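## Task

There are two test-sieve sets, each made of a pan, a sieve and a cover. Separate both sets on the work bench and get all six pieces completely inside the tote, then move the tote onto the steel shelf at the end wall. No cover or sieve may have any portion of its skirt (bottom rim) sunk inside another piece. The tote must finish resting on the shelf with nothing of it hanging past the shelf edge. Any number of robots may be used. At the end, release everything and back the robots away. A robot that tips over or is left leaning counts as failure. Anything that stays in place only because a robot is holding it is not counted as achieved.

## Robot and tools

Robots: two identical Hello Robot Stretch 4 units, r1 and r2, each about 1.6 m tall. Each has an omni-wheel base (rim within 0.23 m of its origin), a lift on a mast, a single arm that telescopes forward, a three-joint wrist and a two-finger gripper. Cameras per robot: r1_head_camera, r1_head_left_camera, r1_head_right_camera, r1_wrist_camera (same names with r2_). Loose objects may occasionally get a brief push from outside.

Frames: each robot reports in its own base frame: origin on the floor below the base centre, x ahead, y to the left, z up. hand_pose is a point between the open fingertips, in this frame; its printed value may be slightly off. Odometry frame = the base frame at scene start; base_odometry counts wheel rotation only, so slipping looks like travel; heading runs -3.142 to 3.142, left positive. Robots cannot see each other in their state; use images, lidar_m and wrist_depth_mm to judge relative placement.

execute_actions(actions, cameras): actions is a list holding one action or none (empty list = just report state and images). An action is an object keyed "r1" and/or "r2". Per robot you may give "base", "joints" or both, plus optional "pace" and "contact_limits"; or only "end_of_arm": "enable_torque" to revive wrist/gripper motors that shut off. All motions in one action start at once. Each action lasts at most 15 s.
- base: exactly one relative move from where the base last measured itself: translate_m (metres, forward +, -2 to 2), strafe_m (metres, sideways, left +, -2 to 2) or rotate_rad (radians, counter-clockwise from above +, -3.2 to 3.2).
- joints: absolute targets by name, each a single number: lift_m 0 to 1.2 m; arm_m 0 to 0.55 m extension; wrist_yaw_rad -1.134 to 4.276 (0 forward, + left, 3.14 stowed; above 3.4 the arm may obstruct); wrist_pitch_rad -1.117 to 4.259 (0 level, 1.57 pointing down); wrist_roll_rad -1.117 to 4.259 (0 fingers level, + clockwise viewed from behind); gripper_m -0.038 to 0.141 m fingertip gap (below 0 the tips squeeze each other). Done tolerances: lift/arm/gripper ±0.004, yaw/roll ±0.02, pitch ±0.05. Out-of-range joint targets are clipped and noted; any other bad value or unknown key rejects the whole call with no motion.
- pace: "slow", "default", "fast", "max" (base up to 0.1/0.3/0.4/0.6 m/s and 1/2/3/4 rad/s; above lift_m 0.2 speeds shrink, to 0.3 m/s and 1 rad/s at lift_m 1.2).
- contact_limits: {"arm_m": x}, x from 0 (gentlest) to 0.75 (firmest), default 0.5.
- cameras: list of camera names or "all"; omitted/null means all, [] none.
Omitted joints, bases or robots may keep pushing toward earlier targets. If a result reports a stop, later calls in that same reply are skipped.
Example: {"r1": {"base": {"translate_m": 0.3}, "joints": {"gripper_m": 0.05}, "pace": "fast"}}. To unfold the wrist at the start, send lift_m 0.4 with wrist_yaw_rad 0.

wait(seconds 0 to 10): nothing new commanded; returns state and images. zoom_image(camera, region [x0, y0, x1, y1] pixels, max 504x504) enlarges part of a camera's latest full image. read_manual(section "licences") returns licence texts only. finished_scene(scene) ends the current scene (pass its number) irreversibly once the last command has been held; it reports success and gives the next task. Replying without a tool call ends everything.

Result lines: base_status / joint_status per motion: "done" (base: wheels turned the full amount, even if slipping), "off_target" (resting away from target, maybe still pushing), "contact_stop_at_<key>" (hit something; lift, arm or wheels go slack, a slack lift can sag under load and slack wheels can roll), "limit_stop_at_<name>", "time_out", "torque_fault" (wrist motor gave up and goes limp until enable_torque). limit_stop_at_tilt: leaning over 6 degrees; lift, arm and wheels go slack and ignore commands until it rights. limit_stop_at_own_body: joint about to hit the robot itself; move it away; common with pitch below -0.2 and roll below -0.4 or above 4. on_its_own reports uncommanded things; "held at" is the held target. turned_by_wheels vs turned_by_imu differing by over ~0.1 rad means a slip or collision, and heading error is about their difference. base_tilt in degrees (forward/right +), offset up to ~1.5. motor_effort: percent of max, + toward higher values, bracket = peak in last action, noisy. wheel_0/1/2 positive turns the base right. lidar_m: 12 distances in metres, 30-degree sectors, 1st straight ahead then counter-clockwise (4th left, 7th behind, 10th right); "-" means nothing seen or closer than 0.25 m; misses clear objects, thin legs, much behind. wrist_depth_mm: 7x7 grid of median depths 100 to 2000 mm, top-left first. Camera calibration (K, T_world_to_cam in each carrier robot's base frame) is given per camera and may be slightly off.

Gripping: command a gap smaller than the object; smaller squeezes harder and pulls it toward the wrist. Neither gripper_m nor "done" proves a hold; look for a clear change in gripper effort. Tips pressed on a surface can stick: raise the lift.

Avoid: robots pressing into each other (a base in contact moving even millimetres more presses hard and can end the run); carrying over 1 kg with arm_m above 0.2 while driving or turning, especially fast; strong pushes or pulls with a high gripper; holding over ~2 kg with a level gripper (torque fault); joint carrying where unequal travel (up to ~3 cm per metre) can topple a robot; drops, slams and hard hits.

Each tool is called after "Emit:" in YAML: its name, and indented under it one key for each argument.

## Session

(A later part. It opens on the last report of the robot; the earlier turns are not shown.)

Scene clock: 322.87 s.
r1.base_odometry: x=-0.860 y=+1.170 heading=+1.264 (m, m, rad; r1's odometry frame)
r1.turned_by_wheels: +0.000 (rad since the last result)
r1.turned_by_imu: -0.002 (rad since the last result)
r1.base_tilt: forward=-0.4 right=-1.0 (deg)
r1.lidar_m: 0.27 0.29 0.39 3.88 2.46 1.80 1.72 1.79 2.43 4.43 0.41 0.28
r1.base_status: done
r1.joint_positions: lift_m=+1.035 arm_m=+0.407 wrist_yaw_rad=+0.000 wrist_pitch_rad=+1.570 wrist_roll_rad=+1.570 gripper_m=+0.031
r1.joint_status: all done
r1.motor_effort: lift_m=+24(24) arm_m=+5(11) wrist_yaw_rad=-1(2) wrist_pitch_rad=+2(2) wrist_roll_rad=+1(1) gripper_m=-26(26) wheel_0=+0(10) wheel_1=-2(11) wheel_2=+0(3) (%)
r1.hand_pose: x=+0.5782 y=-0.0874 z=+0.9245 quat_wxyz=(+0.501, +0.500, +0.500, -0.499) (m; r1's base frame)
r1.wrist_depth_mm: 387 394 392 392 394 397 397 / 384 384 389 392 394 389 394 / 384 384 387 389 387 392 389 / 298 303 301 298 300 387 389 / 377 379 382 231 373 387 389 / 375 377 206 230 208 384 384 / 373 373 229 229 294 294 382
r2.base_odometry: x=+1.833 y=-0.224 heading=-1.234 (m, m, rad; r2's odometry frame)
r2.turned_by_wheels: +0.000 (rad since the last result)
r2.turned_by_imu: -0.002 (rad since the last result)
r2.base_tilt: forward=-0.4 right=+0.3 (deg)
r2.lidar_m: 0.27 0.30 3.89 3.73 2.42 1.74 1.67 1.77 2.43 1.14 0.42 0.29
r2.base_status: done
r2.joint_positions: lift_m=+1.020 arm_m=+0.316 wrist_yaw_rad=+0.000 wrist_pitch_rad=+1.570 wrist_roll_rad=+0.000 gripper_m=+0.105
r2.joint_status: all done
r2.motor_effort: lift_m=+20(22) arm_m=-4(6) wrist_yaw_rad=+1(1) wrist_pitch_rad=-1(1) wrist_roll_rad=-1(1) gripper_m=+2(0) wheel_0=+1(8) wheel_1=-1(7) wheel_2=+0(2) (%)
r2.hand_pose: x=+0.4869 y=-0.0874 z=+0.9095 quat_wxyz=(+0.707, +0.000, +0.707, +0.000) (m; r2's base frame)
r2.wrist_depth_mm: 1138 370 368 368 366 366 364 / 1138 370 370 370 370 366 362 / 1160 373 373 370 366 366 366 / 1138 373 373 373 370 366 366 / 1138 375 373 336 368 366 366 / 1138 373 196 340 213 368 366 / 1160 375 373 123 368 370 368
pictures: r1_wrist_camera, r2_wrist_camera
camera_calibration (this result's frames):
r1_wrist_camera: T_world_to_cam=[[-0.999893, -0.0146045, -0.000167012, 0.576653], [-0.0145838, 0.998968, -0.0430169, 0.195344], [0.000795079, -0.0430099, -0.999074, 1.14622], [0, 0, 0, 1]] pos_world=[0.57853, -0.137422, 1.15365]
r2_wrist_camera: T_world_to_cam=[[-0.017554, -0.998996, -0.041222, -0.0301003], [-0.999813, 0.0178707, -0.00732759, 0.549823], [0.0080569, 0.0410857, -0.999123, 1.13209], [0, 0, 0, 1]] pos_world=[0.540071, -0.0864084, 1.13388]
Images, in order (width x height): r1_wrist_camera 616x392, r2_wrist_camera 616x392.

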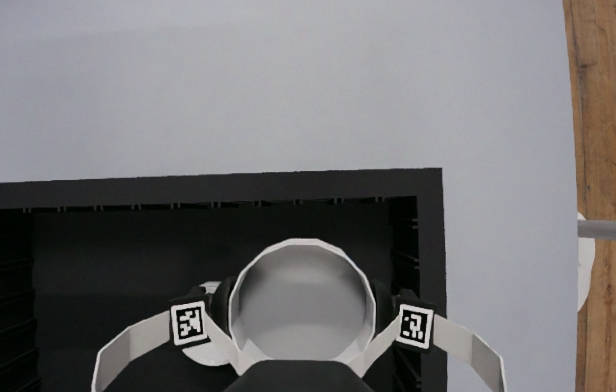

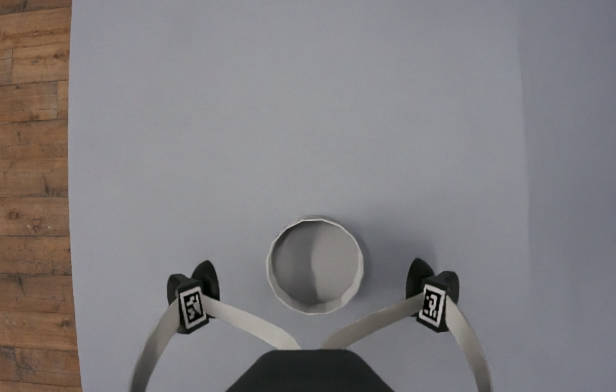

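Emit:
execute_actions:
  actions:
    - {"r1": {"joints": {"lift_m": 0.918}}, "r2": {"joints": {"lift_m": 0.922}}}
  cameras: ["r1_wrist_camera", "r2_wrist_camera"]

Scene clock: 334.27 s.
r1.base_odometry: x=-0.860 y=+1.170 heading=+1.264 (m, m, rad; r1's odometry frame)
r1.turned_by_wheels: +0.000 (rad since the last result)
r1.turned_by_imu: -0.001 (rad since the last result)
r1.base_tilt: forward=-0.4 right=-1.0 (deg)
r1.lidar_m: 0.27 0.28 0.39 3.90 2.47 1.80 1.72 1.80 2.42 4.43 0.41 0.30
r1.base_status: not commanded
r1.joint_positions: lift_m=+0.918 arm_m=+0.407 wrist_yaw_rad=+0.000 wrist_pitch_rad=+1.570 wrist_roll_rad=+1.570 gripper_m=+0.031
r1.joint_status: all done
r1.motor_effort: lift_m=+19(22) arm_m=+5(5) wrist_yaw_rad=-1(1) wrist_pitch_rad=+3(3) wrist_roll_rad=+0(1) gripper_m=-25(26) wheel_0=+0(0) wheel_1=-2(2) wheel_2=+0(0) (%)
r1.hand_pose: x=+0.5782 y=-0.0874 z=+0.8079 quat_wxyz=(+0.501, +0.500, +0.500, -0.499) (m; r1's base frame)
r1.wrist_depth_mm: 272 273 273 274 276 277 278 / 271 272 272 273 274 276 277 / 268 270 271 271 272 273 274 / 181 182 189 230 204 184 272 / 264 264 265 231 266 188 271 / 262 263 206 229 208 187 270 / 260 245 229 229 264 180 267
r2.base_odometry: x=+1.833 y=-0.224 heading=-1.234 (m, m, rad; r2's odometry frame)
r2.turned_by_wheels: +0.000 (rad since the last result)
r2.turned_by_imu: -0.001 (rad since the last result)
r2.base_tilt: forward=-0.4 right=+0.3 (deg)
r2.lidar_m: 0.26 0.29 3.91 3.76 2.42 1.76 1.68 1.75 2.43 1.14 0.42 0.28
r2.base_status: not commanded
r2.joint_positions: lift_m=+0.922 arm_m=+0.316 wrist_yaw_rad=+0.000 wrist_pitch_rad=+1.570 wrist_roll_rad=+0.000 gripper_m=+0.105
r2.joint_status: all done
r2.motor_effort: lift_m=+14(17) arm_m=-4(4) wrist_yaw_rad=+2(1) wrist_pitch_rad=-2(1) wrist_roll_rad=-2(1) gripper_m=+2(2) wheel_0=+1(1) wheel_1=-1(0) wheel_2=+0(0) (%)
r2.hand_pose: x=+0.4869 y=-0.0874 z=+0.8120 quat_wxyz=(+0.707, +0.000, +0.707, +0.000) (m; r2's base frame)
r2.wrist_depth_mm: 274 274 273 272 271 268 267 / 276 274 274 272 270 270 268 / 274 274 273 272 272 270 268 / 277 276 273 272 272 271 270 / 277 274 274 239 274 272 271 / 277 274 195 239 212 270 270 / 278 276 276 122 272 271 271
pictures: r1_wrist_camera, r2_wrist_camera
camera_calibration (this result's frames):
r1_wrist_camera: T_world_to_cam=[[-0.999893, -0.0146046, -0.000167012, 0.576638], [-0.0145839, 0.998968, -0.0430169, 0.190329], [0.000795086, -0.0430099, -0.999074, 1.02974], [0, 0, 0, 1]] pos_world=[0.578533, -0.137422, 1.03707]
r2_wrist_camera: T_world_to_cam=[[-0.0175544, -0.998996, -0.041222, -0.0341179], [-0.999813, 0.0178711, -0.00732771, 0.549106], [0.00805704, 0.0410857, -0.999123, 1.03471], [0, 0, 0, 1]] pos_world=[0.540068, -0.0864084, 1.03642]
Images, in order (width x height): r1_wrist_camera 616x392, r2_wrist_camera 616x392.

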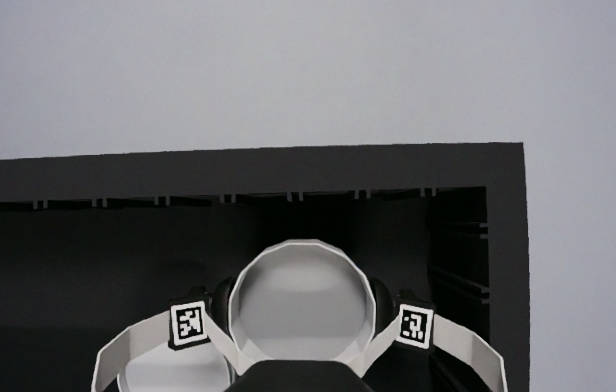

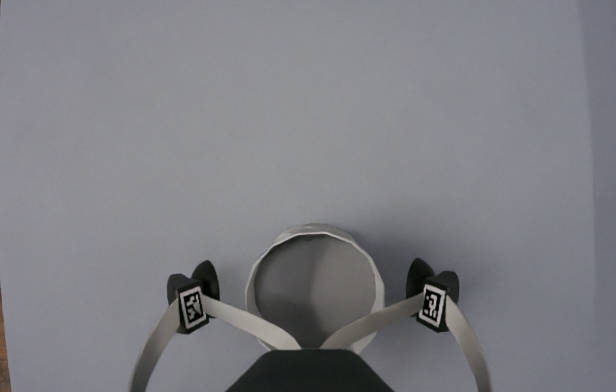

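Emit:
execute_actions:
  actions:
    - {"r1": {"joints": {"gripper_m": 0.095}}, "r2": {"joints": {"gripper_m": 0.03}}}
  cameras: ["r1_wrist_camera", "r2_wrist_camera"]

Scene clock: 343.50 s.
r1.base_odometry: x=-0.860 y=+1.170 heading=+1.264 (m, m, rad; r1's odometry frame)
r1.turned_by_wheels: +0.000 (rad since the last result)
r1.turned_by_imu: -0.001 (rad since the last result)
r1.base_tilt: forward=-0.4 right=-1.0 (deg)
r1.lidar_m: 0.27 0.28 0.38 3.89 2.46 1.80 1.72 1.79 2.43 4.42 0.40 0.29
r1.base_status: not commanded
r1.joint_positions: lift_m=+0.918 arm_m=+0.407 wrist_yaw_rad=+0.000 wrist_pitch_rad=+1.570 wrist_roll_rad=+1.570 gripper_m=+0.095
r1.joint_status: all done
r1.motor_effort: lift_m=+18(18) arm_m=+6(5) wrist_yaw_rad=-2(0) wrist_pitch_rad=+3(2) wrist_roll_rad=+0(1) gripper_m=-1(26) wheel_0=+0(0) wheel_1=-2(2) wheel_2=+0(0) (%)
r1.hand_pose: x=+0.5782 y=-0.0874 z=+0.8079 quat_wxyz=(+0.501, +0.500, +0.500, -0.499) (m; r1's base frame)
r1.wrist_depth_mm: 273 273 273 276 276 277 278 / 271 272 272 274 274 274 277 / 268 270 271 272 273 274 274 / 181 182 192 229 206 185 273 / 264 264 266 249 268 187 272 / 263 263 220 248 206 188 270 / 260 251 251 146 264 181 268
r2.base_odometry: x=+1.833 y=-0.224 heading=-1.234 (m, m, rad; r2's odometry frame)
r2.turned_by_wheels: +0.000 (rad since the last result)
r2.turned_by_imu: -0.001 (rad since the last result)
r2.base_tilt: forward=-0.4 right=+0.3 (deg)
r2.lidar_m: 0.27 0.28 3.92 3.74 2.42 1.73 1.66 1.77 2.43 1.18 0.43 0.29
r2.base_status: not commanded
r2.joint_positions: lift_m=+0.922 arm_m=+0.316 wrist_yaw_rad=+0.000 wrist_pitch_rad=+1.570 wrist_roll_rad=+0.000 gripper_m=+0.030
r2.joint_status: all done
r2.motor_effort: lift_m=+14(14) arm_m=-4(4) wrist_yaw_rad=+1(1) wrist_pitch_rad=-2(0) wrist_roll_rad=-1(1) gripper_m=-24(21) wheel_0=+1(1) wheel_1=-1(0) wheel_2=+0(0) (%)
r2.hand_pose: x=+0.4869 y=-0.0874 z=+0.8120 quat_wxyz=(+0.707, +0.000, +0.707, +0.000) (m; r2's base frame)
r2.wrist_depth_mm: 274 273 272 271 271 270 268 / 274 274 272 272 270 270 267 / 274 274 273 272 272 270 268 / 276 274 273 273 272 270 268 / 276 276 274 227 272 270 270 / 277 276 191 228 192 271 271 / 278 277 274 167 273 271 271
pictures: r1_wrist_camera, r2_wrist_camera
camera_calibration (this result's frames):
r1_wrist_camera: T_world_to_cam=[[-0.999893, -0.0146044, -0.000131611, 0.5766], [-0.0145852, 0.998968, -0.0430164, 0.190329], [0.000759703, -0.0430099, -0.999074, 1.02976], [0, 0, 0, 1]] pos_world=[0.578532, -0.137422, 1.03707]
r2_wrist_camera: T_world_to_cam=[[-0.017554, -0.998996, -0.041222, -0.0341186], [-0.999813, 0.0178707, -0.00732771, 0.549106], [0.00805702, 0.0410857, -0.999123, 1.03469], [0, 0, 0, 1]] pos_world=[0.540068, -0.0864084, 1.0364]
Images, in order (width x height): r1_wrist_camera 616x392, r2_wrist_camera 616x392.

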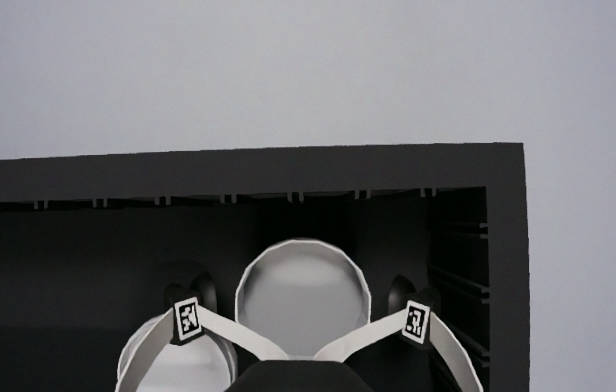

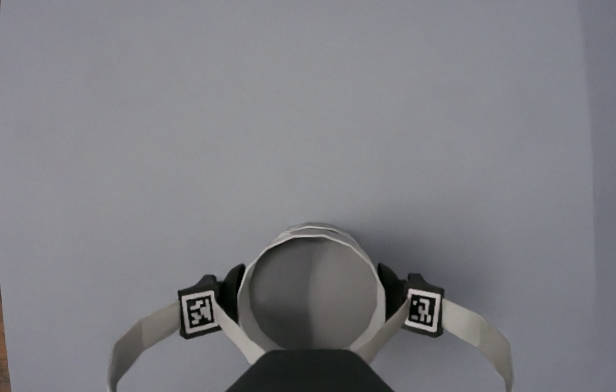

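Emit:
execute_actions:
  actions:
    - {"r1": {"joints": {"lift_m": 1.02}}, "r2": {"joints": {"lift_m": 1.035, "wrist_roll_rad": 1.57}}}
  cameras: ["r1_wrist_camera", "r2_wrist_camera"]

Scene clock: 350.47 s.
r1.base_odometry: x=-0.860 y=+1.170 heading=+1.264 (m, m, rad; r1's odometry frame)
r1.turned_by_wheels: +0.000 (rad since the last result)
r1.turned_by_imu: -0.001 (rad since the last result)
r1.base_tilt: forward=-0.3 right=-1.0 (deg)
r1.lidar_m: 0.25 0.29 0.40 3.90 2.45 1.81 1.72 1.78 2.42 4.44 0.39 0.29
r1.base_status: not commanded
r1.joint_positions: lift_m=+1.020 arm_m=+0.407 wrist_yaw_rad=+0.000 wrist_pitch_rad=+1.570 wrist_roll_rad=+1.570 gripper_m=+0.095
r1.joint_status: all done
r1.motor_effort: lift_m=+23(21) arm_m=+5(6) wrist_yaw_rad=+0(2) wrist_pitch_rad=+2(3) wrist_roll_rad=+1(1) gripper_m=-3(1) wheel_0=+0(0) wheel_1=-2(2) wheel_2=+0(0) (%)
r1.hand_pose: x=+0.5782 y=-0.0874 z=+0.9095 quat_wxyz=(+0.501, +0.500, +0.500, -0.499) (m; r1's base frame)
r1.wrist_depth_mm: 375 375 377 375 379 379 379 / 370 373 375 377 377 379 379 / 368 370 373 373 375 377 377 / 294 301 283 283 285 375 375 / 364 364 366 347 368 370 373 / 362 364 220 349 206 368 370 / 359 362 351 146 347 368 368
r2.base_odometry: x=+1.833 y=-0.224 heading=-1.234 (m, m, rad; r2's odometry frame)
r2.turned_by_wheels: +0.000 (rad since the last result)
r2.turned_by_imu: -0.001 (rad since the last result)
r2.base_tilt: forward=-0.4 right=+0.3 (deg)
r2.lidar_m: 0.25 0.28 3.89 3.75 2.41 1.74 1.68 1.75 2.42 1.15 0.43 0.30
r2.base_status: not commanded
r2.joint_positions: lift_m=+1.035 arm_m=+0.316 wrist_yaw_rad=+0.000 wrist_pitch_rad=+1.570 wrist_roll_rad=+1.570 gripper_m=+0.030
r2.joint_status: all done
r2.motor_effort: lift_m=+22(23) arm_m=-4(5) wrist_yaw_rad=+1(1) wrist_pitch_rad=-2(1) wrist_roll_rad=+0(6) gripper_m=-20(20) wheel_0=+1(1) wheel_1=-1(0) wheel_2=+0(0) (%)
r2.hand_pose: x=+0.4869 y=-0.0874 z=+0.9244 quat_wxyz=(+0.500, +0.500, +0.500, -0.500) (m; r2's base frame)
r2.wrist_depth_mm: 387 387 382 382 384 382 1138 / 387 387 387 387 384 384 1138 / 387 387 387 384 384 382 1118 / 389 384 387 387 387 384 931 / 389 387 387 228 382 384 917 / 384 389 191 228 193 384 1138 / 392 387 389 168 384 384 1160
pictures: r1_wrist_camera, r2_wrist_camera
camera_calibration (this result's frames):
r1_wrist_camera: T_world_to_cam=[[-0.999893, -0.0146045, -0.00013173, 0.576616], [-0.0145853, 0.998968, -0.0430164, 0.194701], [0.000759828, -0.0430099, -0.999074, 1.13131], [0, 0, 0, 1]] pos_world=[0.578535, -0.137422, 1.13871]
r2_wrist_camera: T_world_to_cam=[[-0.998988, 0.0162266, -0.0419455, 0.537776], [0.0165195, 0.999841, -0.00664574, 0.140324], [0.041831, -0.00733193, -0.999098, 1.12625], [0, 0, 0, 1]] pos_world=[0.487801, -0.14077, 1.14872]
Images, in order (width x height): r1_wrist_camera 616x392, r2_wrist_camera 616x392.

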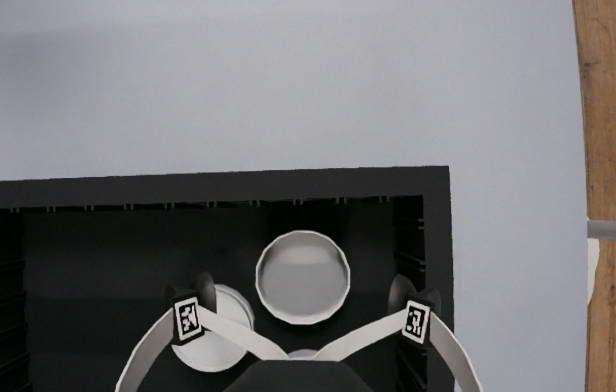

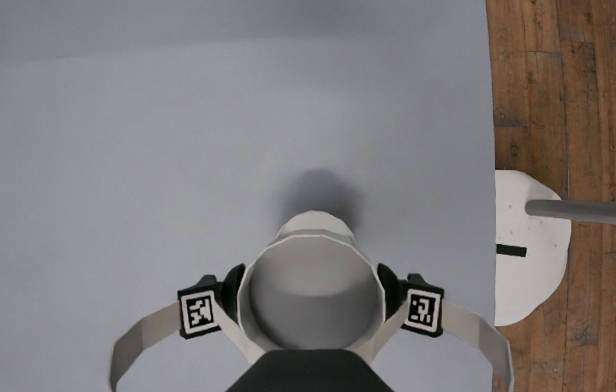

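Emit:
execute_actions:
  actions:
    - {"r1": {"base": {"strafe_m": 0.553}, "joints": {"arm_m": 0.298, "gripper_m": 0.105}}, "r2": {"base": {"strafe_m": -0.571}, "joints": {"arm_m": 0.42}}}
  cameras: ["r1_wrist_camera", "r2_wrist_camera"]

Scene clock: 363.83 s.
r1.base_odometry: x=-1.387 y=+1.337 heading=+1.264 (m, m, rad; r1's odometry frame)
r1.turned_by_wheels: +0.000 (rad since the last result)
r1.turned_by_imu: +0.000 (rad since the last result)
r1.base_tilt: forward=-0.4 right=-1.0 (deg)
r1.lidar_m: 0.25 0.29 3.51 3.34 2.50 1.80 1.73 1.77 2.45 1.13 0.39 0.28
r1.base_status: done
r1.joint_positions: lift_m=+1.020 arm_m=+0.299 wrist_yaw_rad=+0.000 wrist_pitch_rad=+1.570 wrist_roll_rad=+1.570 gripper_m=+0.105
r1.joint_status: all done
r1.motor_effort: lift_m=+23(23) arm_m=-6(7) wrist_yaw_rad=+1(2) wrist_pitch_rad=+3(2) wrist_roll_rad=+1(2) gripper_m=-1(3) wheel_0=+1(9) wheel_1=+1(10) wheel_2=+0(2) (%)
r1.hand_pose: x=+0.4701 y=-0.0874 z=+0.9095 quat_wxyz=(+0.500, +0.500, +0.500, -0.500) (m; r1's base frame)
r1.wrist_depth_mm: 375 375 375 377 377 382 1138 / 373 373 375 375 377 379 1138 / 370 370 373 375 375 377 1138 / 368 368 370 373 370 373 1118 / 364 366 368 368 370 373 917 / 362 364 222 364 218 370 1098 / 362 362 364 147 366 368 1118
r2.base_odometry: x=+1.294 y=-0.413 heading=-1.234 (m, m, rad; r2's odometry frame)
r2.turned_by_wheels: +0.000 (rad since the last result)
r2.turned_by_imu: +0.000 (rad since the last result)
r2.base_tilt: forward=-0.5 right=+0.4 (deg)
r2.lidar_m: 0.27 0.27 0.41 4.33 2.41 1.76 1.67 1.76 2.41 3.96 0.40 0.29
r2.base_status: done
r2.joint_positions: lift_m=+1.035 arm_m=+0.419 wrist_yaw_rad=+0.000 wrist_pitch_rad=+1.570 wrist_roll_rad=+1.570 gripper_m=+0.030
r2.joint_status: all done
r2.motor_effort: lift_m=+21(22) arm_m=+4(5) wrist_yaw_rad=+1(2) wrist_pitch_rad=-2(0) wrist_roll_rad=+1(0) gripper_m=-21(23) wheel_0=+1(9) wheel_1=+0(9) wheel_2=+0(1) (%)
r2.hand_pose: x=+0.5904 y=-0.0874 z=+0.9245 quat_wxyz=(+0.500, +0.500, +0.500, -0.500) (m; r2's base frame)
r2.wrist_depth_mm: 387 387 387 384 384 382 379 / 387 384 382 387 382 382 379 / 387 387 387 384 384 384 384 / 304 314 382 384 379 382 382 / 370 362 382 227 382 384 382 / 364 384 191 228 191 314 384 / 366 362 387 168 384 294 384
pictures: r1_wrist_camera, r2_wrist_camera
camera_calibration (this result's frames):
r1_wrist_camera: T_world_to_cam=[[-0.999894, -0.0145304, -0.0000662916, 0.468443], [-0.0145141, 0.998969, -0.0430154, 0.19309], [0.000691254, -0.0430099, -0.999074, 1.13142], [0, 0, 0, 1]] pos_world=[0.470414, -0.137422, 1.13871]
r2_wrist_camera: T_world_to_cam=[[-0.998981, 0.0162302, -0.0421081, 0.641321], [0.0165242, 0.999841, -0.00664301, 0.138609], [0.0419936, -0.00733204, -0.999091, 1.12191], [0, 0, 0, 1]] pos_world=[0.591264, -0.14077, 1.14881]
Images, in order (width x height): r1_wrist_camera 616x392, r2_wrist_camera 616x392.

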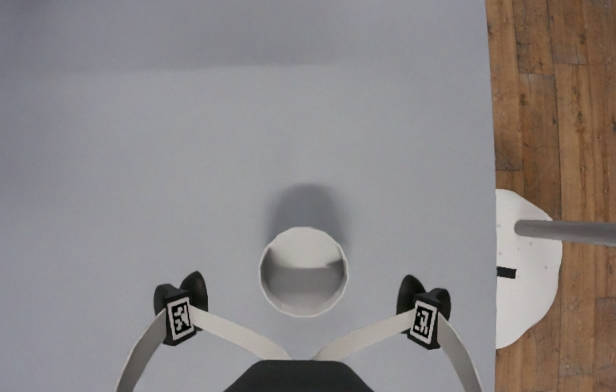

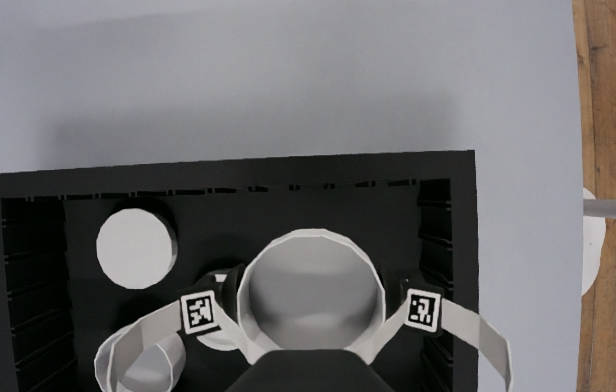

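Emit:
execute_actions:
  actions:
    - {"r1": {"joints": {"lift_m": 0.899}}, "r2": {"base": {"strafe_m": -0.006}, "joints": {"arm_m": 0.4, "lift_m": 0.909}}}
  cameras: ["r1_wrist_camera", "r2_wrist_camera"]

Scene clock: 378.67 s.
r1.base_odometry: x=-1.387 y=+1.337 heading=+1.264 (m, m, rad; r1's odometry frame)
r1.turned_by_wheels: +0.000 (rad since the last result)
r1.turned_by_imu: -0.001 (rad since the last result)
r1.base_tilt: forward=-0.4 right=-1.0 (deg)
r1.lidar_m: 0.25 0.29 3.50 3.35 2.50 1.77 1.73 1.81 2.46 1.15 0.41 0.30
r1.base_status: not commanded
r1.joint_positions: lift_m=+0.899 arm_m=+0.299 wrist_yaw_rad=+0.000 wrist_pitch_rad=+1.570 wrist_roll_rad=+1.570 gripper_m=+0.105
r1.joint_status: all done
r1.motor_effort: lift_m=+18(23) arm_m=-5(5) wrist_yaw_rad=-2(1) wrist_pitch_rad=+2(2) wrist_roll_rad=+0(1) gripper_m=-1(2) wheel_0=+1(1) wheel_1=+1(1) wheel_2=+0(0) (%)
r1.hand_pose: x=+0.4701 y=-0.0874 z=+0.7889 quat_wxyz=(+0.500, +0.500, +0.500, -0.500) (m; r1's base frame)
r1.wrist_depth_mm: 254 255 256 255 257 258 259 / 252 254 254 255 256 257 257 / 251 252 252 254 254 255 256 / 250 251 251 252 252 253 254 / 248 249 250 248 251 252 253 / 247 246 222 247 219 251 251 / 245 247 247 148 250 249 250
r2.base_odometry: x=+1.289 y=-0.415 heading=-1.234 (m, m, rad; r2's odometry frame)
r2.turned_by_wheels: +0.000 (rad since the last result)
r2.turned_by_imu: -0.001 (rad since the last result)
r2.base_tilt: forward=-0.4 right=+0.3 (deg)
r2.lidar_m: 0.26 0.29 0.40 4.32 2.38 1.76 1.67 1.74 2.43 3.96 0.40 0.27
r2.base_status: done
r2.joint_positions: lift_m=+0.909 arm_m=+0.401 wrist_yaw_rad=+0.000 wrist_pitch_rad=+1.570 wrist_roll_rad=+1.570 gripper_m=+0.030
r2.joint_status: all done
r2.motor_effort: lift_m=+15(18) arm_m=-4(4) wrist_yaw_rad=+2(0) wrist_pitch_rad=+0(1) wrist_roll_rad=+1(1) gripper_m=-24(20) wheel_0=+0(7) wheel_1=+0(8) wheel_2=+0(5) (%)
r2.hand_pose: x=+0.5719 y=-0.0874 z=+0.7990 quat_wxyz=(+0.500, +0.500, +0.500, -0.500) (m; r2's base frame)
r2.wrist_depth_mm: 260 260 260 259 259 256 257 / 263 260 259 259 259 256 256 / 262 259 258 260 171 170 258 / 172 171 203 257 256 181 170 / 237 257 257 226 256 197 170 / 238 258 190 227 191 170 170 / 259 246 248 168 256 177 170
pictures: r1_wrist_camera, r2_wrist_camera
camera_calibration (this result's frames):
r1_wrist_camera: T_world_to_cam=[[-0.999894, -0.0145302, -0.0000664108, 0.468432], [-0.0145139, 0.998969, -0.0430154, 0.187902], [0.000691366, -0.0430099, -0.999074, 1.01094], [0, 0, 0, 1]] pos_world=[0.470411, -0.137422, 1.01812]
r2_wrist_camera: T_world_to_cam=[[-0.998982, 0.0162268, -0.0420801, 0.617591], [0.0165206, 0.999841, -0.00664347, 0.138083], [0.0419657, -0.0073319, -0.999092, 0.997327], [0, 0, 0, 1]] pos_world=[0.572828, -0.14077, 1.02333]
Images, in order (width x height): r1_wrist_camera 616x392, r2_wrist_camera 616x392.

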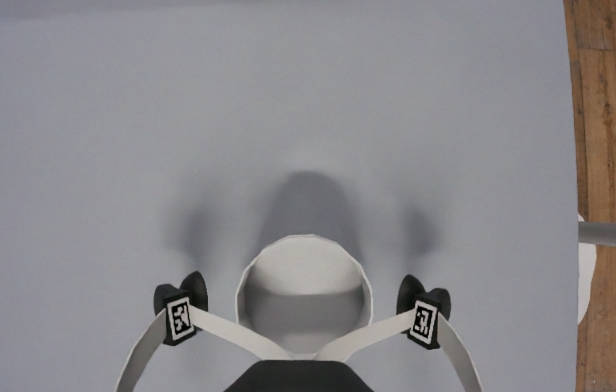

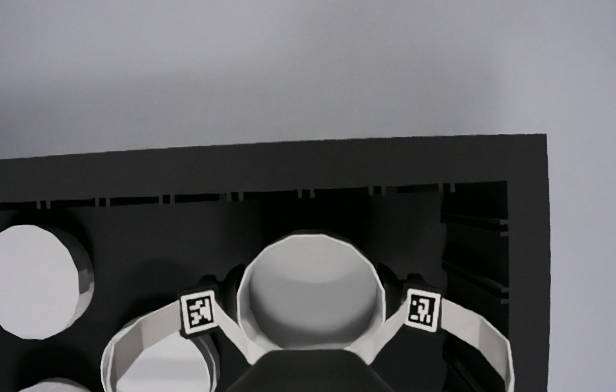

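Emit:
execute_actions:
  actions:
    - {"r1": {"joints": {"gripper_m": 0.03}}, "r2": {"joints": {"gripper_m": 0.095}}}
  cameras: ["r1_wrist_camera", "r2_wrist_camera"]

Scene clock: 386.40 s.
r1.base_odometry: x=-1.387 y=+1.337 heading=+1.264 (m, m, rad; r1's odometry frame)
r1.turned_by_wheels: +0.000 (rad since the last result)
r1.turned_by_imu: -0.001 (rad since the last result)
r1.base_tilt: forward=-0.4 right=-1.0 (deg)
r1.lidar_m: 0.26 0.28 3.51 3.33 2.50 1.79 1.73 1.79 2.45 1.14 0.39 0.27
r1.base_status: not commanded
r1.joint_positions: lift_m=+0.899 arm_m=+0.299 wrist_yaw_rad=+0.000 wrist_pitch_rad=+1.570 wrist_roll_rad=+1.570 gripper_m=+0.031
r1.joint_status: all done
r1.motor_effort: lift_m=+18(18) arm_m=-5(5) wrist_yaw_rad=+0(1) wrist_pitch_rad=+2(1) wrist_roll_rad=+1(2) gripper_m=-26(25) wheel_0=+1(1) wheel_1=+1(1) wheel_2=+0(0) (%)
r1.hand_pose: x=+0.4700 y=-0.0874 z=+0.7889 quat_wxyz=(+0.500, +0.500, +0.500, -0.500) (m; r1's base frame)
r1.wrist_depth_mm: 253 254 255 256 257 258 258 / 252 253 254 254 255 257 257 / 251 251 252 252 254 255 256 / 250 250 251 251 253 254 254 / 248 249 250 238 251 252 253 / 246 247 208 236 208 251 251 / 245 246 234 236 248 249 250
r2.base_odometry: x=+1.289 y=-0.415 heading=-1.234 (m, m, rad; r2's odometry frame)
r2.turned_by_wheels: +0.000 (rad since the last result)
r2.turned_by_imu: -0.001 (rad since the last result)
r2.base_tilt: forward=-0.4 right=+0.4 (deg)
r2.lidar_m: 0.25 0.30 0.37 4.32 2.39 1.75 1.67 1.76 2.43 3.94 0.41 0.30
r2.base_status: not commanded
r2.joint_positions: lift_m=+0.909 arm_m=+0.401 wrist_yaw_rad=+0.000 wrist_pitch_rad=+1.570 wrist_roll_rad=+1.570 gripper_m=+0.095
r2.joint_status: all done
r2.motor_effort: lift_m=+14(15) arm_m=-4(4) wrist_yaw_rad=+2(1) wrist_pitch_rad=+0(1) wrist_roll_rad=+0(0) gripper_m=-1(16) wheel_0=+0(0) wheel_1=+0(0) wheel_2=+0(0) (%)
r2.hand_pose: x=+0.5719 y=-0.0874 z=+0.7990 quat_wxyz=(+0.500, +0.500, +0.500, -0.500) (m; r2's base frame)
r2.wrist_depth_mm: 262 260 258 258 258 258 258 / 260 260 259 260 259 258 258 / 262 262 259 259 171 170 257 / 172 173 202 256 257 181 170 / 238 259 258 239 256 198 170 / 237 260 200 240 196 183 170 / 260 247 247 122 256 170 171
pictures: r1_wrist_camera, r2_wrist_camera
camera_calibration (this result's frames):
r1_wrist_camera: T_world_to_cam=[[-0.999894, -0.0145306, 0.0000264435, 0.468329], [-0.0145183, 0.998969, -0.0430141, 0.187903], [0.000598603, -0.0430099, -0.999074, 1.01097], [0, 0, 0, 1]] pos_world=[0.470403, -0.137422, 1.01811]
r2_wrist_camera: T_world_to_cam=[[-0.998986, 0.016227, -0.0419899, 0.61749], [0.0165202, 0.999841, -0.00664496, 0.138085], [0.0418754, -0.00733191, -0.999096, 0.997382], [0, 0, 0, 1]] pos_world=[0.572817, -0.14077, 1.02333]
Images, in order (width x height): r1_wrist_camera 616x392, r2_wrist_camera 616x392.

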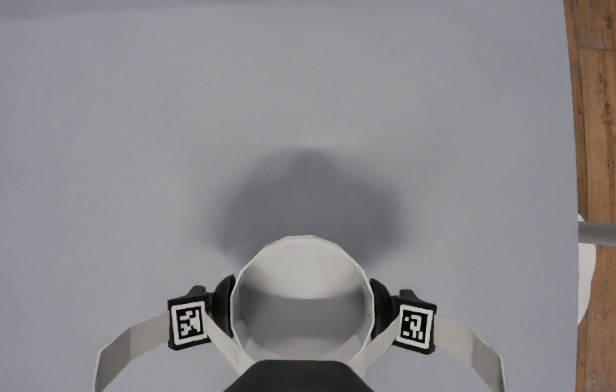

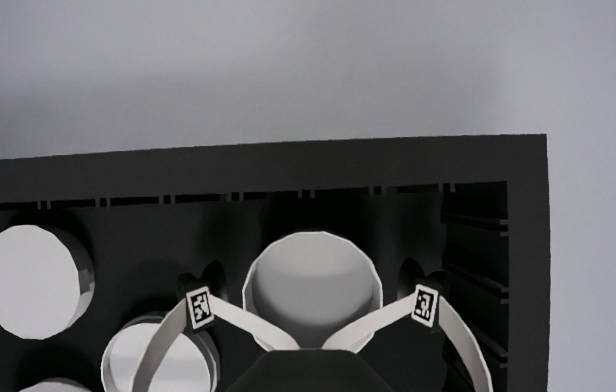

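Sieve A placed; pan B gripped. Lift both.

Emit:
execute_actions:
  actions:
    - {"r1": {"joints": {"lift_m": 1.02}}, "r2": {"joints": {"lift_m": 1.02}}}
  cameras: ["r2_wrist_camera"]

Emit:
execute_actions:
  actions:
    - {"r1": {"base": {"strafe_m": -0.4385}, "joints": {"arm_m": 0.404}}, "r2": {"base": {"strafe_m": 0.577}, "joints": {"arm_m": 0.315, "gripper_m": 0.105}}}
  cameras: ["r1_wrist_camera", "r2_wrist_camera"]

Scene clock: 393.50 s.
r1.base_odometry: x=-1.387 y=+1.337 heading=+1.264 (m, m, rad; r1's odometry frame)
r1.turned_by_wheels: +0.000 (rad since the last result)
r1.turned_by_imu: -0.001 (rad since the last result)
r1.base_tilt: forward=-0.4 right=-1.0 (deg)
r1.lidar_m: 0.26 0.29 3.53 3.34 2.50 1.80 1.72 1.80 2.45 1.14 0.38 0.28
r1.base_status: not commanded
r1.joint_positions: lift_m=+1.020 arm_m=+0.299 wrist_yaw_rad=+0.000 wrist_pitch_rad=+1.570 wrist_roll_rad=+1.570 gripper_m=+0.031
r1.joint_status: all done
r1.motor_effort: lift_m=+23(24) arm_m=-5(5) wrist_yaw_rad=+0(1) wrist_pitch_rad=+2(2) wrist_roll_rad=+1(1) gripper_m=-26(25) wheel_0=+1(1) wheel_1=+1(1) wheel_2=+0(0) (%)
r1.hand_pose: x=+0.4700 y=-0.0874 z=+0.9095 quat_wxyz=(+0.500, +0.500, +0.500, -0.500) (m; r1's base frame)
r1.wrist_depth_mm: 373 377 377 379 377 382 1160 / 373 373 375 377 377 379 1118 / 370 373 375 373 375 377 1118 / 370 370 368 370 373 373 1138 / 364 366 368 237 370 370 917 / 366 366 207 236 208 373 1118 / 362 362 235 236 366 366 1118
r2.base_odometry: x=+1.289 y=-0.415 heading=-1.234 (m, m, rad; r2's odometry frame)
r2.turned_by_wheels: +0.000 (rad since the last result)
r2.turned_by_imu: -0.001 (rad since the last result)
r2.base_tilt: forward=-0.5 right=+0.3 (deg)
r2.lidar_m: 0.28 0.30 0.41 4.33 2.40 1.75 1.67 1.74 2.42 3.95 0.42 0.30
r2.base_status: not commanded
r2.joint_positions: lift_m=+1.020 arm_m=+0.401 wrist_yaw_rad=+0.000 wrist_pitch_rad=+1.570 wrist_roll_rad=+1.570 gripper_m=+0.095
r2.joint_status: all done
r2.motor_effort: lift_m=+21(20) arm_m=-4(4) wrist_yaw_rad=+1(1) wrist_pitch_rad=-1(2) wrist_roll_rad=+1(0) gripper_m=-3(5) wheel_0=+0(0) wheel_1=+0(0) wheel_2=+0(0) (%)
r2.hand_pose: x=+0.5719 y=-0.0874 z=+0.9094 quat_wxyz=(+0.500, +0.500, +0.500, -0.500) (m; r2's base frame)
r2.wrist_depth_mm: 370 370 370 368 370 368 368 / 373 373 368 366 368 364 366 / 370 373 368 370 368 368 368 / 296 282 306 364 314 368 370 / 370 347 370 349 368 368 368 / 373 370 198 368 196 370 368 / 373 349 370 122 368 325 370
pictures: r2_wrist_camera
camera_calibration (this result's frames):
r2_wrist_camera: T_world_to_cam=[[-0.998986, 0.0162267, -0.0419898, 0.622124], [0.0165199, 0.999841, -0.00664496, 0.138819], [0.0418753, -0.00733189, -0.999096, 1.10771], [0, 0, 0, 1]] pos_world=[0.572814, -0.14077, 1.13375]
Images, in order (width x height): r2_wrist_camera 616x392.

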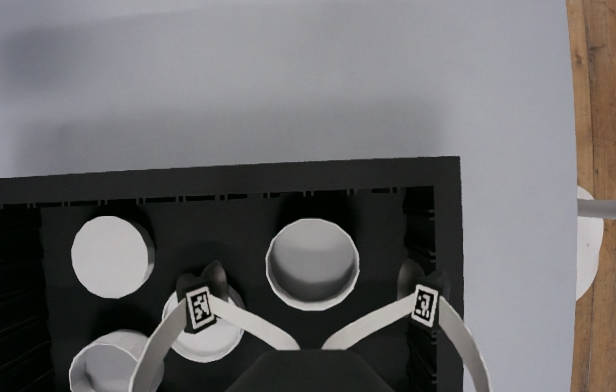

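Scene clock: 396.73 s.
r1.base_odometry: x=-0.969 y=+1.204 heading=+1.264 (m, m, rad; r1's odometry frame)
r1.turned_by_wheels: +0.000 (rad since the last result)
r1.turned_by_imu: -0.002 (rad since the last result)
r1.base_tilt: forward=-0.3 right=-1.0 (deg)
r1.lidar_m: 0.25 0.30 0.39 3.79 2.50 1.81 1.73 1.78 2.42 4.54 0.41 0.28
r1.base_status: done
r1.joint_positions: lift_m=+1.020 arm_m=+0.403 wrist_yaw_rad=+0.000 wrist_pitch_rad=+1.570 wrist_roll_rad=+1.570 gripper_m=+0.031
r1.joint_status: all done
r1.motor_effort: lift_m=+23(24) arm_m=+6(4) wrist_yaw_rad=-1(1) wrist_pitch_rad=+2(2) wrist_roll_rad=+2(0) gripper_m=-25(26) wheel_0=-1(7) wheel_1=-1(10) wheel_2=+0(1) (%)
r1.hand_pose: x=+0.5742 y=-0.0874 z=+0.9095 quat_wxyz=(+0.500, +0.500, +0.500, -0.500) (m; r1's base frame)
r1.wrist_depth_mm: 285 287 287 289 290 379 384 / 330 349 362 355 320 377 382 / 368 368 370 351 355 375 377 / 364 366 355 368 366 373 375 / 347 362 364 238 368 373 375 / 355 355 207 237 208 368 370 / 286 276 235 236 279 279 368
r2.base_odometry: x=+1.833 y=-0.224 heading=-1.234 (m, m, rad; r2's odometry frame)
r2.turned_by_wheels: +0.000 (rad since the last result)
r2.turned_by_imu: -0.002 (rad since the last result)
r2.base_tilt: forward=-0.5 right=+0.4 (deg)
r2.lidar_m: 0.26 0.30 3.91 3.74 2.40 1.76 1.67 1.77 2.43 1.11 0.42 0.29
r2.base_status: done
r2.joint_positions: lift_m=+1.020 arm_m=+0.316 wrist_yaw_rad=+0.000 wrist_pitch_rad=+1.570 wrist_roll_rad=+1.570 gripper_m=+0.105
r2.joint_status: all done
r2.motor_effort: lift_m=+21(21) arm_m=-4(5) wrist_yaw_rad=+1(1) wrist_pitch_rad=-2(1) wrist_roll_rad=+0(1) gripper_m=-3(0) wheel_0=+1(7) wheel_1=-1(5) wheel_2=+0(4) (%)
r2.hand_pose: x=+0.4869 y=-0.0874 z=+0.9095 quat_wxyz=(+0.500, +0.500, +0.500, -0.500) (m; r2's base frame)
r2.wrist_depth_mm: 373 373 368 370 368 370 1160 / 373 373 373 370 368 368 1098 / 370 373 370 370 368 368 1138 / 375 373 370 370 368 368 904 / 375 370 370 370 368 370 904 / 375 375 195 370 214 370 1118 / 375 373 373 122 370 370 1118
pictures: r1_wrist_camera, r2_wrist_camera
camera_calibration (this result's frames):
r1_wrist_camera: T_world_to_cam=[[-0.999894, -0.0145481, -0.000140551, 0.572628], [-0.0145286, 0.998969, -0.0430165, 0.194608], [0.000766216, -0.0430099, -0.999074, 1.13125], [0, 0, 0, 1]] pos_world=[0.574528, -0.137422, 1.13866]
r2_wrist_camera: T_world_to_cam=[[-0.998987, 0.0162666, -0.0419541, 0.537178], [0.0165595, 0.999841, -0.00664553, 0.140205], [0.0418394, -0.00733354, -0.999097, 1.11137], [0, 0, 0, 1]] pos_world=[0.487813, -0.14077, 1.13384]
Images, in order (width x height): r1_wrist_camera 616x392, r2_wrist_camera 616x392.

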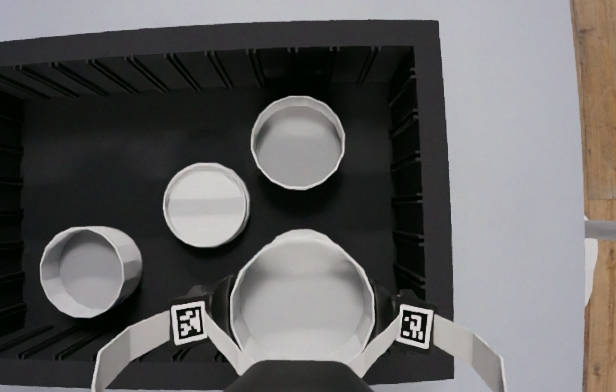

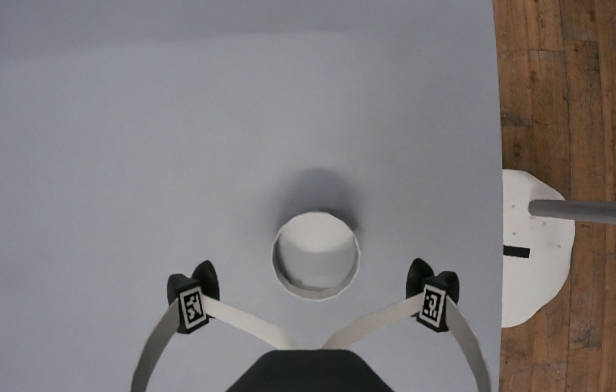

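Emit:
execute_actions:
  actions:
    - {"r1": {"joints": {"lift_m": 0.926}}, "r2": {"base": {"strafe_m": -0.004}, "joints": {"arm_m": 0.313, "lift_m": 0.897}}}
  cameras: ["r1_wrist_camera", "r2_wrist_camera"]

Scene clock: 410.50 s.
r1.base_odometry: x=-0.969 y=+1.204 heading=+1.264 (m, m, rad; r1's odometry frame)
r1.turned_by_wheels: +0.000 (rad since the last result)
r1.turned_by_imu: -0.001 (rad since the last result)
r1.base_tilt: forward=-0.4 right=-1.0 (deg)
r1.lidar_m: 0.26 0.29 0.38 3.78 2.49 1.80 1.72 1.80 2.41 4.55 0.40 0.30
r1.base_status: not commanded
r1.joint_positions: lift_m=+0.926 arm_m=+0.403 wrist_yaw_rad=+0.000 wrist_pitch_rad=+1.570 wrist_roll_rad=+1.570 gripper_m=+0.031
r1.joint_status: all done
r1.motor_effort: lift_m=+19(22) arm_m=+5(5) wrist_yaw_rad=-1(0) wrist_pitch_rad=+2(2) wrist_roll_rad=+0(1) gripper_m=-26(28) wheel_0=-1(1) wheel_1=-1(1) wheel_2=+0(0) (%)
r1.hand_pose: x=+0.5742 y=-0.0874 z=+0.8159 quat_wxyz=(+0.500, +0.500, +0.500, -0.500) (m; r1's base frame)
r1.wrist_depth_mm: 244 249 255 262 259 205 285 / 277 278 277 260 279 195 285 / 274 276 276 259 278 198 282 / 273 263 263 276 277 199 281 / 254 271 272 237 276 202 279 / 253 270 207 236 208 193 277 / 270 245 235 235 241 188 277
r2.base_odometry: x=+1.830 y=-0.226 heading=-1.234 (m, m, rad; r2's odometry frame)
r2.turned_by_wheels: +0.000 (rad since the last result)
r2.turned_by_imu: -0.001 (rad since the last result)
r2.base_tilt: forward=-0.5 right=+0.3 (deg)
r2.lidar_m: 0.27 0.27 3.92 3.75 2.41 1.75 1.67 1.75 2.38 1.12 0.41 0.27
r2.base_status: done
r2.joint_positions: lift_m=+0.897 arm_m=+0.314 wrist_yaw_rad=+0.000 wrist_pitch_rad=+1.570 wrist_roll_rad=+1.570 gripper_m=+0.105
r2.joint_status: all done
r2.motor_effort: lift_m=+14(22) arm_m=-4(7) wrist_yaw_rad=+1(2) wrist_pitch_rad=-1(2) wrist_roll_rad=+0(1) gripper_m=-1(2) wheel_0=-1(7) wheel_1=+1(4) wheel_2=+0(0) (%)
r2.hand_pose: x=+0.4849 y=-0.0874 z=+0.7870 quat_wxyz=(+0.500, +0.500, +0.500, -0.500) (m; r2's base frame)
r2.wrist_depth_mm: 249 249 248 247 247 247 - / 251 248 248 248 248 246 246 / 248 250 248 249 248 247 246 / 250 248 248 248 248 246 246 / 250 250 248 247 248 248 246 / 249 249 196 246 213 248 247 / 251 250 250 122 249 248 -
pictures: r1_wrist_camera, r2_wrist_camera
camera_calibration (this result's frames):
r1_wrist_camera: T_world_to_cam=[[-0.999894, -0.0145481, -0.00014067, 0.57262], [-0.0145286, 0.998969, -0.0430165, 0.190582], [0.000766334, -0.0430099, -0.999074, 1.03775], [0, 0, 0, 1]] pos_world=[0.574533, -0.137422, 1.04507]
r2_wrist_camera: T_world_to_cam=[[-0.998987, 0.0162698, -0.0419583, 0.530056], [0.0165628, 0.999841, -0.00664546, 0.139422], [0.0418435, -0.00733368, -0.999097, 0.989104], [0, 0, 0, 1]] pos_world=[0.485822, -0.14077, 1.01138]
Images, in order (width x height): r1_wrist_camera 616x392, r2_wrist_camera 616x392.

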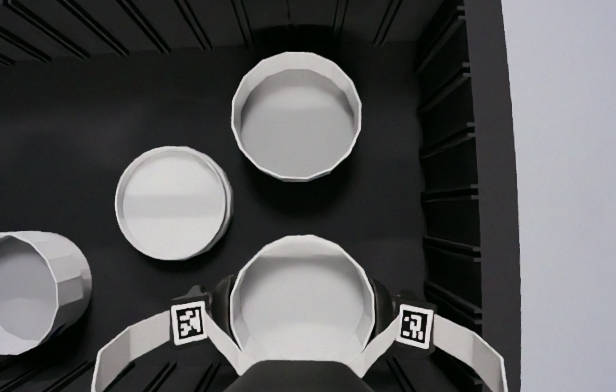

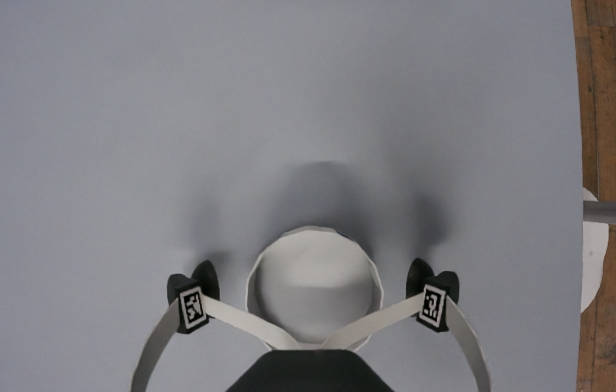

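Emit:
execute_actions:
  actions:
    - {"r1": {"joints": {"gripper_m": 0.095}}, "r2": {"joints": {"gripper_m": 0.03}}}
  cameras: ["r1_wrist_camera", "r2_wrist_camera"]

Scene clock: 418.83 s.
r1.base_odometry: x=-0.969 y=+1.204 heading=+1.264 (m, m, rad; r1's odometry frame)
r1.turned_by_wheels: +0.000 (rad since the last result)
r1.turned_by_imu: -0.001 (rad since the last result)
r1.base_tilt: forward=-0.4 right=-1.1 (deg)
r1.lidar_m: 0.26 0.29 0.38 3.78 2.50 1.82 1.72 1.80 2.41 4.54 0.41 0.28
r1.base_status: not commanded
r1.joint_positions: lift_m=+0.926 arm_m=+0.403 wrist_yaw_rad=+0.000 wrist_pitch_rad=+1.570 wrist_roll_rad=+1.570 gripper_m=+0.095
r1.joint_status: all done
r1.motor_effort: lift_m=+19(19) arm_m=+5(5) wrist_yaw_rad=-1(0) wrist_pitch_rad=+2(3) wrist_roll_rad=+1(2) gripper_m=-3(26) wheel_0=-1(1) wheel_1=-1(1) wheel_2=+0(0) (%)
r1.hand_pose: x=+0.5742 y=-0.0874 z=+0.8159 quat_wxyz=(+0.500, +0.500, +0.500, -0.500) (m; r1's base frame)
r1.wrist_depth_mm: 244 250 255 262 258 206 286 / 277 277 278 260 281 196 285 / 276 274 276 259 278 198 282 / 273 263 264 276 277 200 281 / 254 272 273 251 276 202 279 / 252 271 220 250 206 193 278 / 268 270 271 146 263 189 277
r2.base_odometry: x=+1.830 y=-0.226 heading=-1.234 (m, m, rad; r2's odometry frame)
r2.turned_by_wheels: +0.000 (rad since the last result)
r2.turned_by_imu: -0.001 (rad since the last result)
r2.base_tilt: forward=-0.5 right=+0.3 (deg)
r2.lidar_m: 0.27 0.26 3.92 3.75 2.41 1.74 1.69 1.73 2.43 1.14 0.41 0.30
r2.base_status: not commanded
r2.joint_positions: lift_m=+0.897 arm_m=+0.314 wrist_yaw_rad=+0.000 wrist_pitch_rad=+1.570 wrist_roll_rad=+1.570 gripper_m=+0.030
r2.joint_status: all done
r2.motor_effort: lift_m=+14(14) arm_m=-4(5) wrist_yaw_rad=+1(1) wrist_pitch_rad=-1(2) wrist_roll_rad=+0(0) gripper_m=-19(20) wheel_0=-1(1) wheel_1=+1(1) wheel_2=+0(0) (%)
r2.hand_pose: x=+0.4849 y=-0.0874 z=+0.7870 quat_wxyz=(+0.500, +0.500, +0.500, -0.500) (m; r2's base frame)
r2.wrist_depth_mm: 248 249 247 247 247 247 - / 249 248 248 248 248 246 247 / 250 249 247 248 247 246 246 / 249 249 250 247 247 246 246 / 250 250 249 235 247 247 247 / 251 250 201 236 201 246 247 / 251 251 249 168 248 248 -
pictures: r1_wrist_camera, r2_wrist_camera
camera_calibration (this result's frames):
r1_wrist_camera: T_world_to_cam=[[-0.999894, -0.0145484, -0.00014067, 0.572623], [-0.0145289, 0.998969, -0.0430165, 0.190583], [0.000766348, -0.0430099, -0.999074, 1.03775], [0, 0, 0, 1]] pos_world=[0.574536, -0.137422, 1.04507]
r2_wrist_camera: T_world_to_cam=[[-0.998991, 0.0162697, -0.0418592, 0.529949], [0.0165621, 0.999841, -0.00664711, 0.139424], [0.0417444, -0.00733367, -0.999101, 0.989149], [0, 0, 0, 1]] pos_world=[0.485813, -0.14077, 1.01137]
Images, in order (width x height): r1_wrist_camera 616x392, r2_wrist_camera 616x392.

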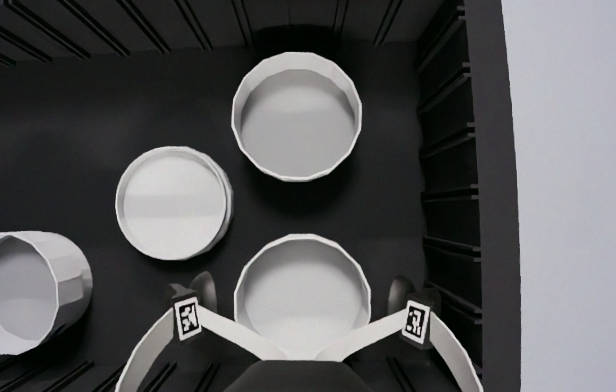

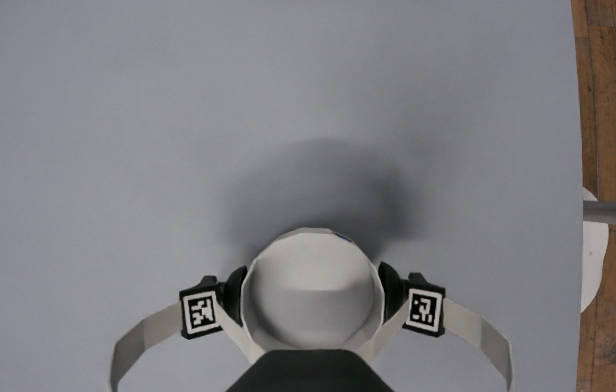

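Emit:
execute_actions:
  actions:
    - {"r1": {"joints": {"lift_m": 1.03}}, "r2": {"joints": {"lift_m": 1.02}}}
  cameras: ["r1_wrist_camera"]

Emit:
execute_actions:
  actions:
    - {"r1": {"base": {"strafe_m": -0.235}, "joints": {"arm_m": 0.22, "wrist_yaw_rad": 3.14, "gripper_m": 0.065}}, "r2": {"base": {"strafe_m": -0.46}, "joints": {"arm_m": 0.401}}}
  cameras: ["r1_wrist_camera", "r2_wrist_camera", "r1_head_camera"]

Scene clock: 433.47 s.
r1.base_odometry: x=-0.969 y=+1.204 heading=+1.264 (m, m, rad; r1's odometry frame)
r1.turned_by_wheels: +0.000 (rad since the last result)
r1.turned_by_imu: -0.001 (rad since the last result)
r1.base_tilt: forward=-0.4 right=-1.0 (deg)
r1.lidar_m: 0.26 0.28 0.38 3.78 2.50 1.81 1.72 1.77 2.42 4.55 0.41 0.28
r1.base_status: not commanded
r1.joint_positions: lift_m=+1.030 arm_m=+0.403 wrist_yaw_rad=+0.000 wrist_pitch_rad=+1.570 wrist_roll_rad=+1.570 gripper_m=+0.095
r1.joint_status: all done
r1.motor_effort: lift_m=+23(23) arm_m=+5(5) wrist_yaw_rad=-1(0) wrist_pitch_rad=+2(2) wrist_roll_rad=+2(1) gripper_m=-3(2) wheel_0=-1(1) wheel_1=-1(1) wheel_2=+0(0) (%)
r1.hand_pose: x=+0.5742 y=-0.0874 z=+0.9195 quat_wxyz=(+0.500, +0.500, +0.500, -0.500) (m; r1's base frame)
r1.wrist_depth_mm: 384 340 342 298 300 394 389 / 327 349 364 359 320 387 392 / 377 377 379 362 355 387 387 / 375 377 366 377 368 384 387 / 370 357 375 353 370 382 382 / 357 355 220 351 206 379 382 / 286 286 287 146 289 377 377
r2.base_odometry: x=+1.830 y=-0.226 heading=-1.234 (m, m, rad; r2's odometry frame)
r2.turned_by_wheels: +0.000 (rad since the last result)
r2.turned_by_imu: -0.001 (rad since the last result)
r2.base_tilt: forward=-0.5 right=+0.3 (deg)
r2.lidar_m: 0.28 0.28 3.89 3.76 2.43 1.77 1.67 1.76 2.41 1.14 0.42 0.27
r2.base_status: not commanded
r2.joint_positions: lift_m=+1.020 arm_m=+0.314 wrist_yaw_rad=+0.000 wrist_pitch_rad=+1.570 wrist_roll_rad=+1.570 gripper_m=+0.030
r2.joint_status: all done
r2.motor_effort: lift_m=+22(25) arm_m=-4(4) wrist_yaw_rad=+1(1) wrist_pitch_rad=-1(1) wrist_roll_rad=+1(1) gripper_m=-27(22) wheel_0=-1(1) wheel_1=+1(1) wheel_2=+0(0) (%)
r2.hand_pose: x=+0.4849 y=-0.0874 z=+0.9094 quat_wxyz=(+0.500, +0.500, +0.500, -0.500) (m; r2's base frame)
r2.wrist_depth_mm: 370 370 368 368 368 366 1118 / 373 373 373 368 368 368 1118 / 373 373 373 368 370 368 1118 / 375 373 370 368 370 370 904 / 373 373 373 236 370 370 904 / 375 373 200 236 200 370 1118 / 373 375 370 169 370 368 1098
pictures: r1_wrist_camera
camera_calibration (this result's frames):
r1_wrist_camera: T_world_to_cam=[[-0.999894, -0.0145481, -0.000140551, 0.57264], [-0.0145286, 0.998969, -0.0430165, 0.19504], [0.000766215, -0.0430099, -0.999074, 1.14128], [0, 0, 0, 1]] pos_world=[0.574539, -0.137422, 1.14869]
Images, in order (width x height): r1_wrist_camera 616x392.

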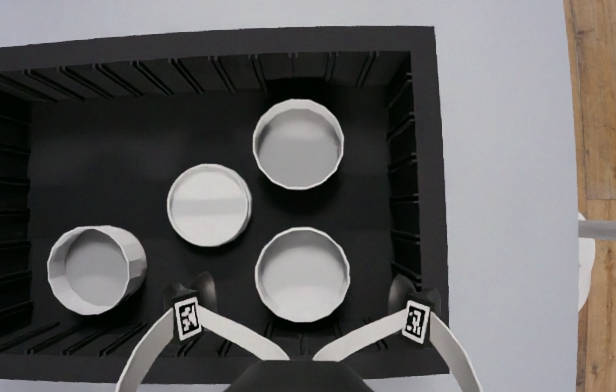

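Scene clock: 436.33 s.
r1.base_odometry: x=-0.745 y=+1.133 heading=+1.264 (m, m, rad; r1's odometry frame)
r1.turned_by_wheels: +0.000 (rad since the last result)
r1.turned_by_imu: -0.001 (rad since the last result)
r1.base_tilt: forward=-0.4 right=-1.1 (deg)
r1.lidar_m: 0.26 0.28 0.39 4.02 2.46 1.80 1.73 1.79 2.43 4.30 0.40 0.28
r1.base_status: done
r1.joint_positions: lift_m=+1.030 arm_m=+0.221 wrist_yaw_rad=+3.140 wrist_pitch_rad=+1.570 wrist_roll_rad=+1.570 gripper_m=+0.065
r1.joint_status: all done
r1.motor_effort: lift_m=+23(24) arm_m=-5(4) wrist_yaw_rad=+1(4) wrist_pitch_rad=+3(2) wrist_roll_rad=+0(1) gripper_m=-5(2) wheel_0=+0(8) wheel_1=-1(8) wheel_2=+0(1) (%)
r1.hand_pose: x=+0.3918 y=+0.0874 z=+0.9195 quat_wxyz=(+0.500, -0.499, +0.501, +0.500) (m; r1's base frame)
r1.wrist_depth_mm: 1138 1138 387 387 392 389 389 / 1138 1138 384 384 387 387 387 / 1118 1118 384 384 379 317 332 / 1138 931 382 379 382 357 382 / 1118 917 377 379 377 377 364 / 1098 904 213 377 212 357 375 / 1118 1078 377 158 289 357 375
r2.base_odometry: x=+1.395 y=-0.378 heading=-1.234 (m, m, rad; r2's odometry frame)
r2.turned_by_wheels: +0.000 (rad since the last result)
r2.turned_by_imu: +0.000 (rad since the last result)
r2.base_tilt: forward=-0.5 right=+0.3 (deg)
r2.lidar_m: 0.27 0.29 0.40 4.20 2.41 1.74 1.68 1.75 2.44 4.07 0.42 0.30
r2.base_status: done
r2.joint_positions: lift_m=+1.020 arm_m=+0.400 wrist_yaw_rad=+0.000 wrist_pitch_rad=+1.570 wrist_roll_rad=+1.570 gripper_m=+0.030
r2.joint_status: all done
r2.motor_effort: lift_m=+21(21) arm_m=+4(5) wrist_yaw_rad=+1(1) wrist_pitch_rad=+0(2) wrist_roll_rad=+0(1) gripper_m=-21(21) wheel_0=+1(9) wheel_1=+0(7) wheel_2=+0(0) (%)
r2.hand_pose: x=+0.5714 y=-0.0874 z=+0.9095 quat_wxyz=(+0.500, +0.500, +0.500, -0.500) (m; r2's base frame)
r2.wrist_depth_mm: 283 282 281 281 281 368 368 / 325 343 364 347 345 366 366 / 345 347 368 349 368 370 368 / 370 368 353 368 366 368 368 / 353 353 368 236 330 368 366 / 359 351 200 236 200 370 370 / 286 283 283 168 282 279 366
pictures: r1_head_camera, r1_wrist_camera, r2_wrist_camera
camera_calibration (this result's frames):
r1_wrist_camera: T_world_to_cam=[[0.999927, 0.012057, -0.000159508, -0.393005], [0.012039, -0.999002, -0.0430165, 0.181985], [-0.000678, 0.0430114, -0.999074, 1.14199], [0, 0, 0, 1]] pos_world=[0.39156, 0.137423, 1.1487]
r2_wrist_camera: T_world_to_cam=[[-0.998983, 0.0162665, -0.0420607, 0.621647], [0.0165602, 0.999841, -0.00664376, 0.138804], [0.041946, -0.00733354, -0.999093, 1.10775], [0, 0, 0, 1]] pos_world=[0.57225, -0.14077, 1.13381]
Images, in order (width x height): r1_head_camera 420x560, r1_wrist_camera 616x392, r2_wrist_camera 616x392.

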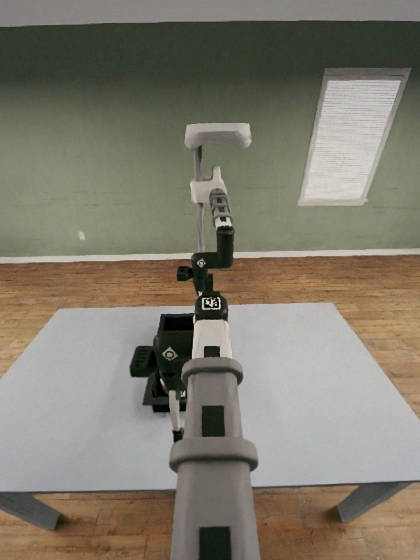

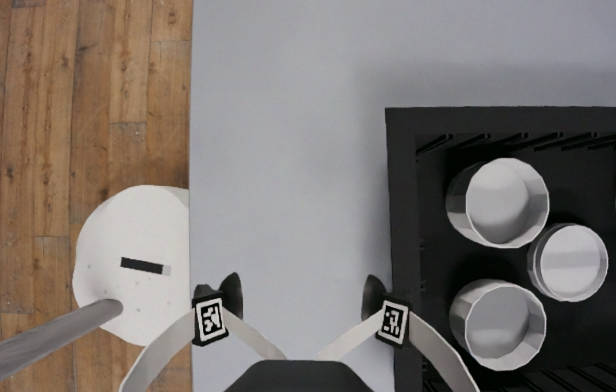

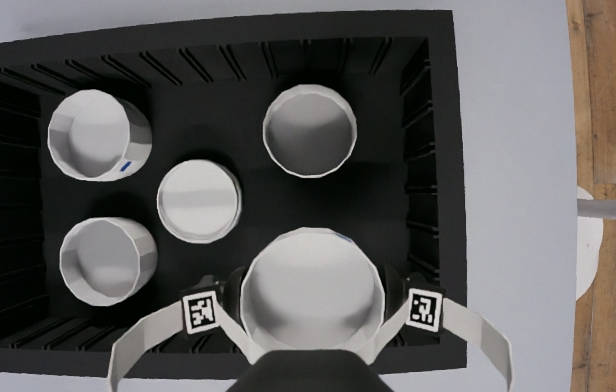

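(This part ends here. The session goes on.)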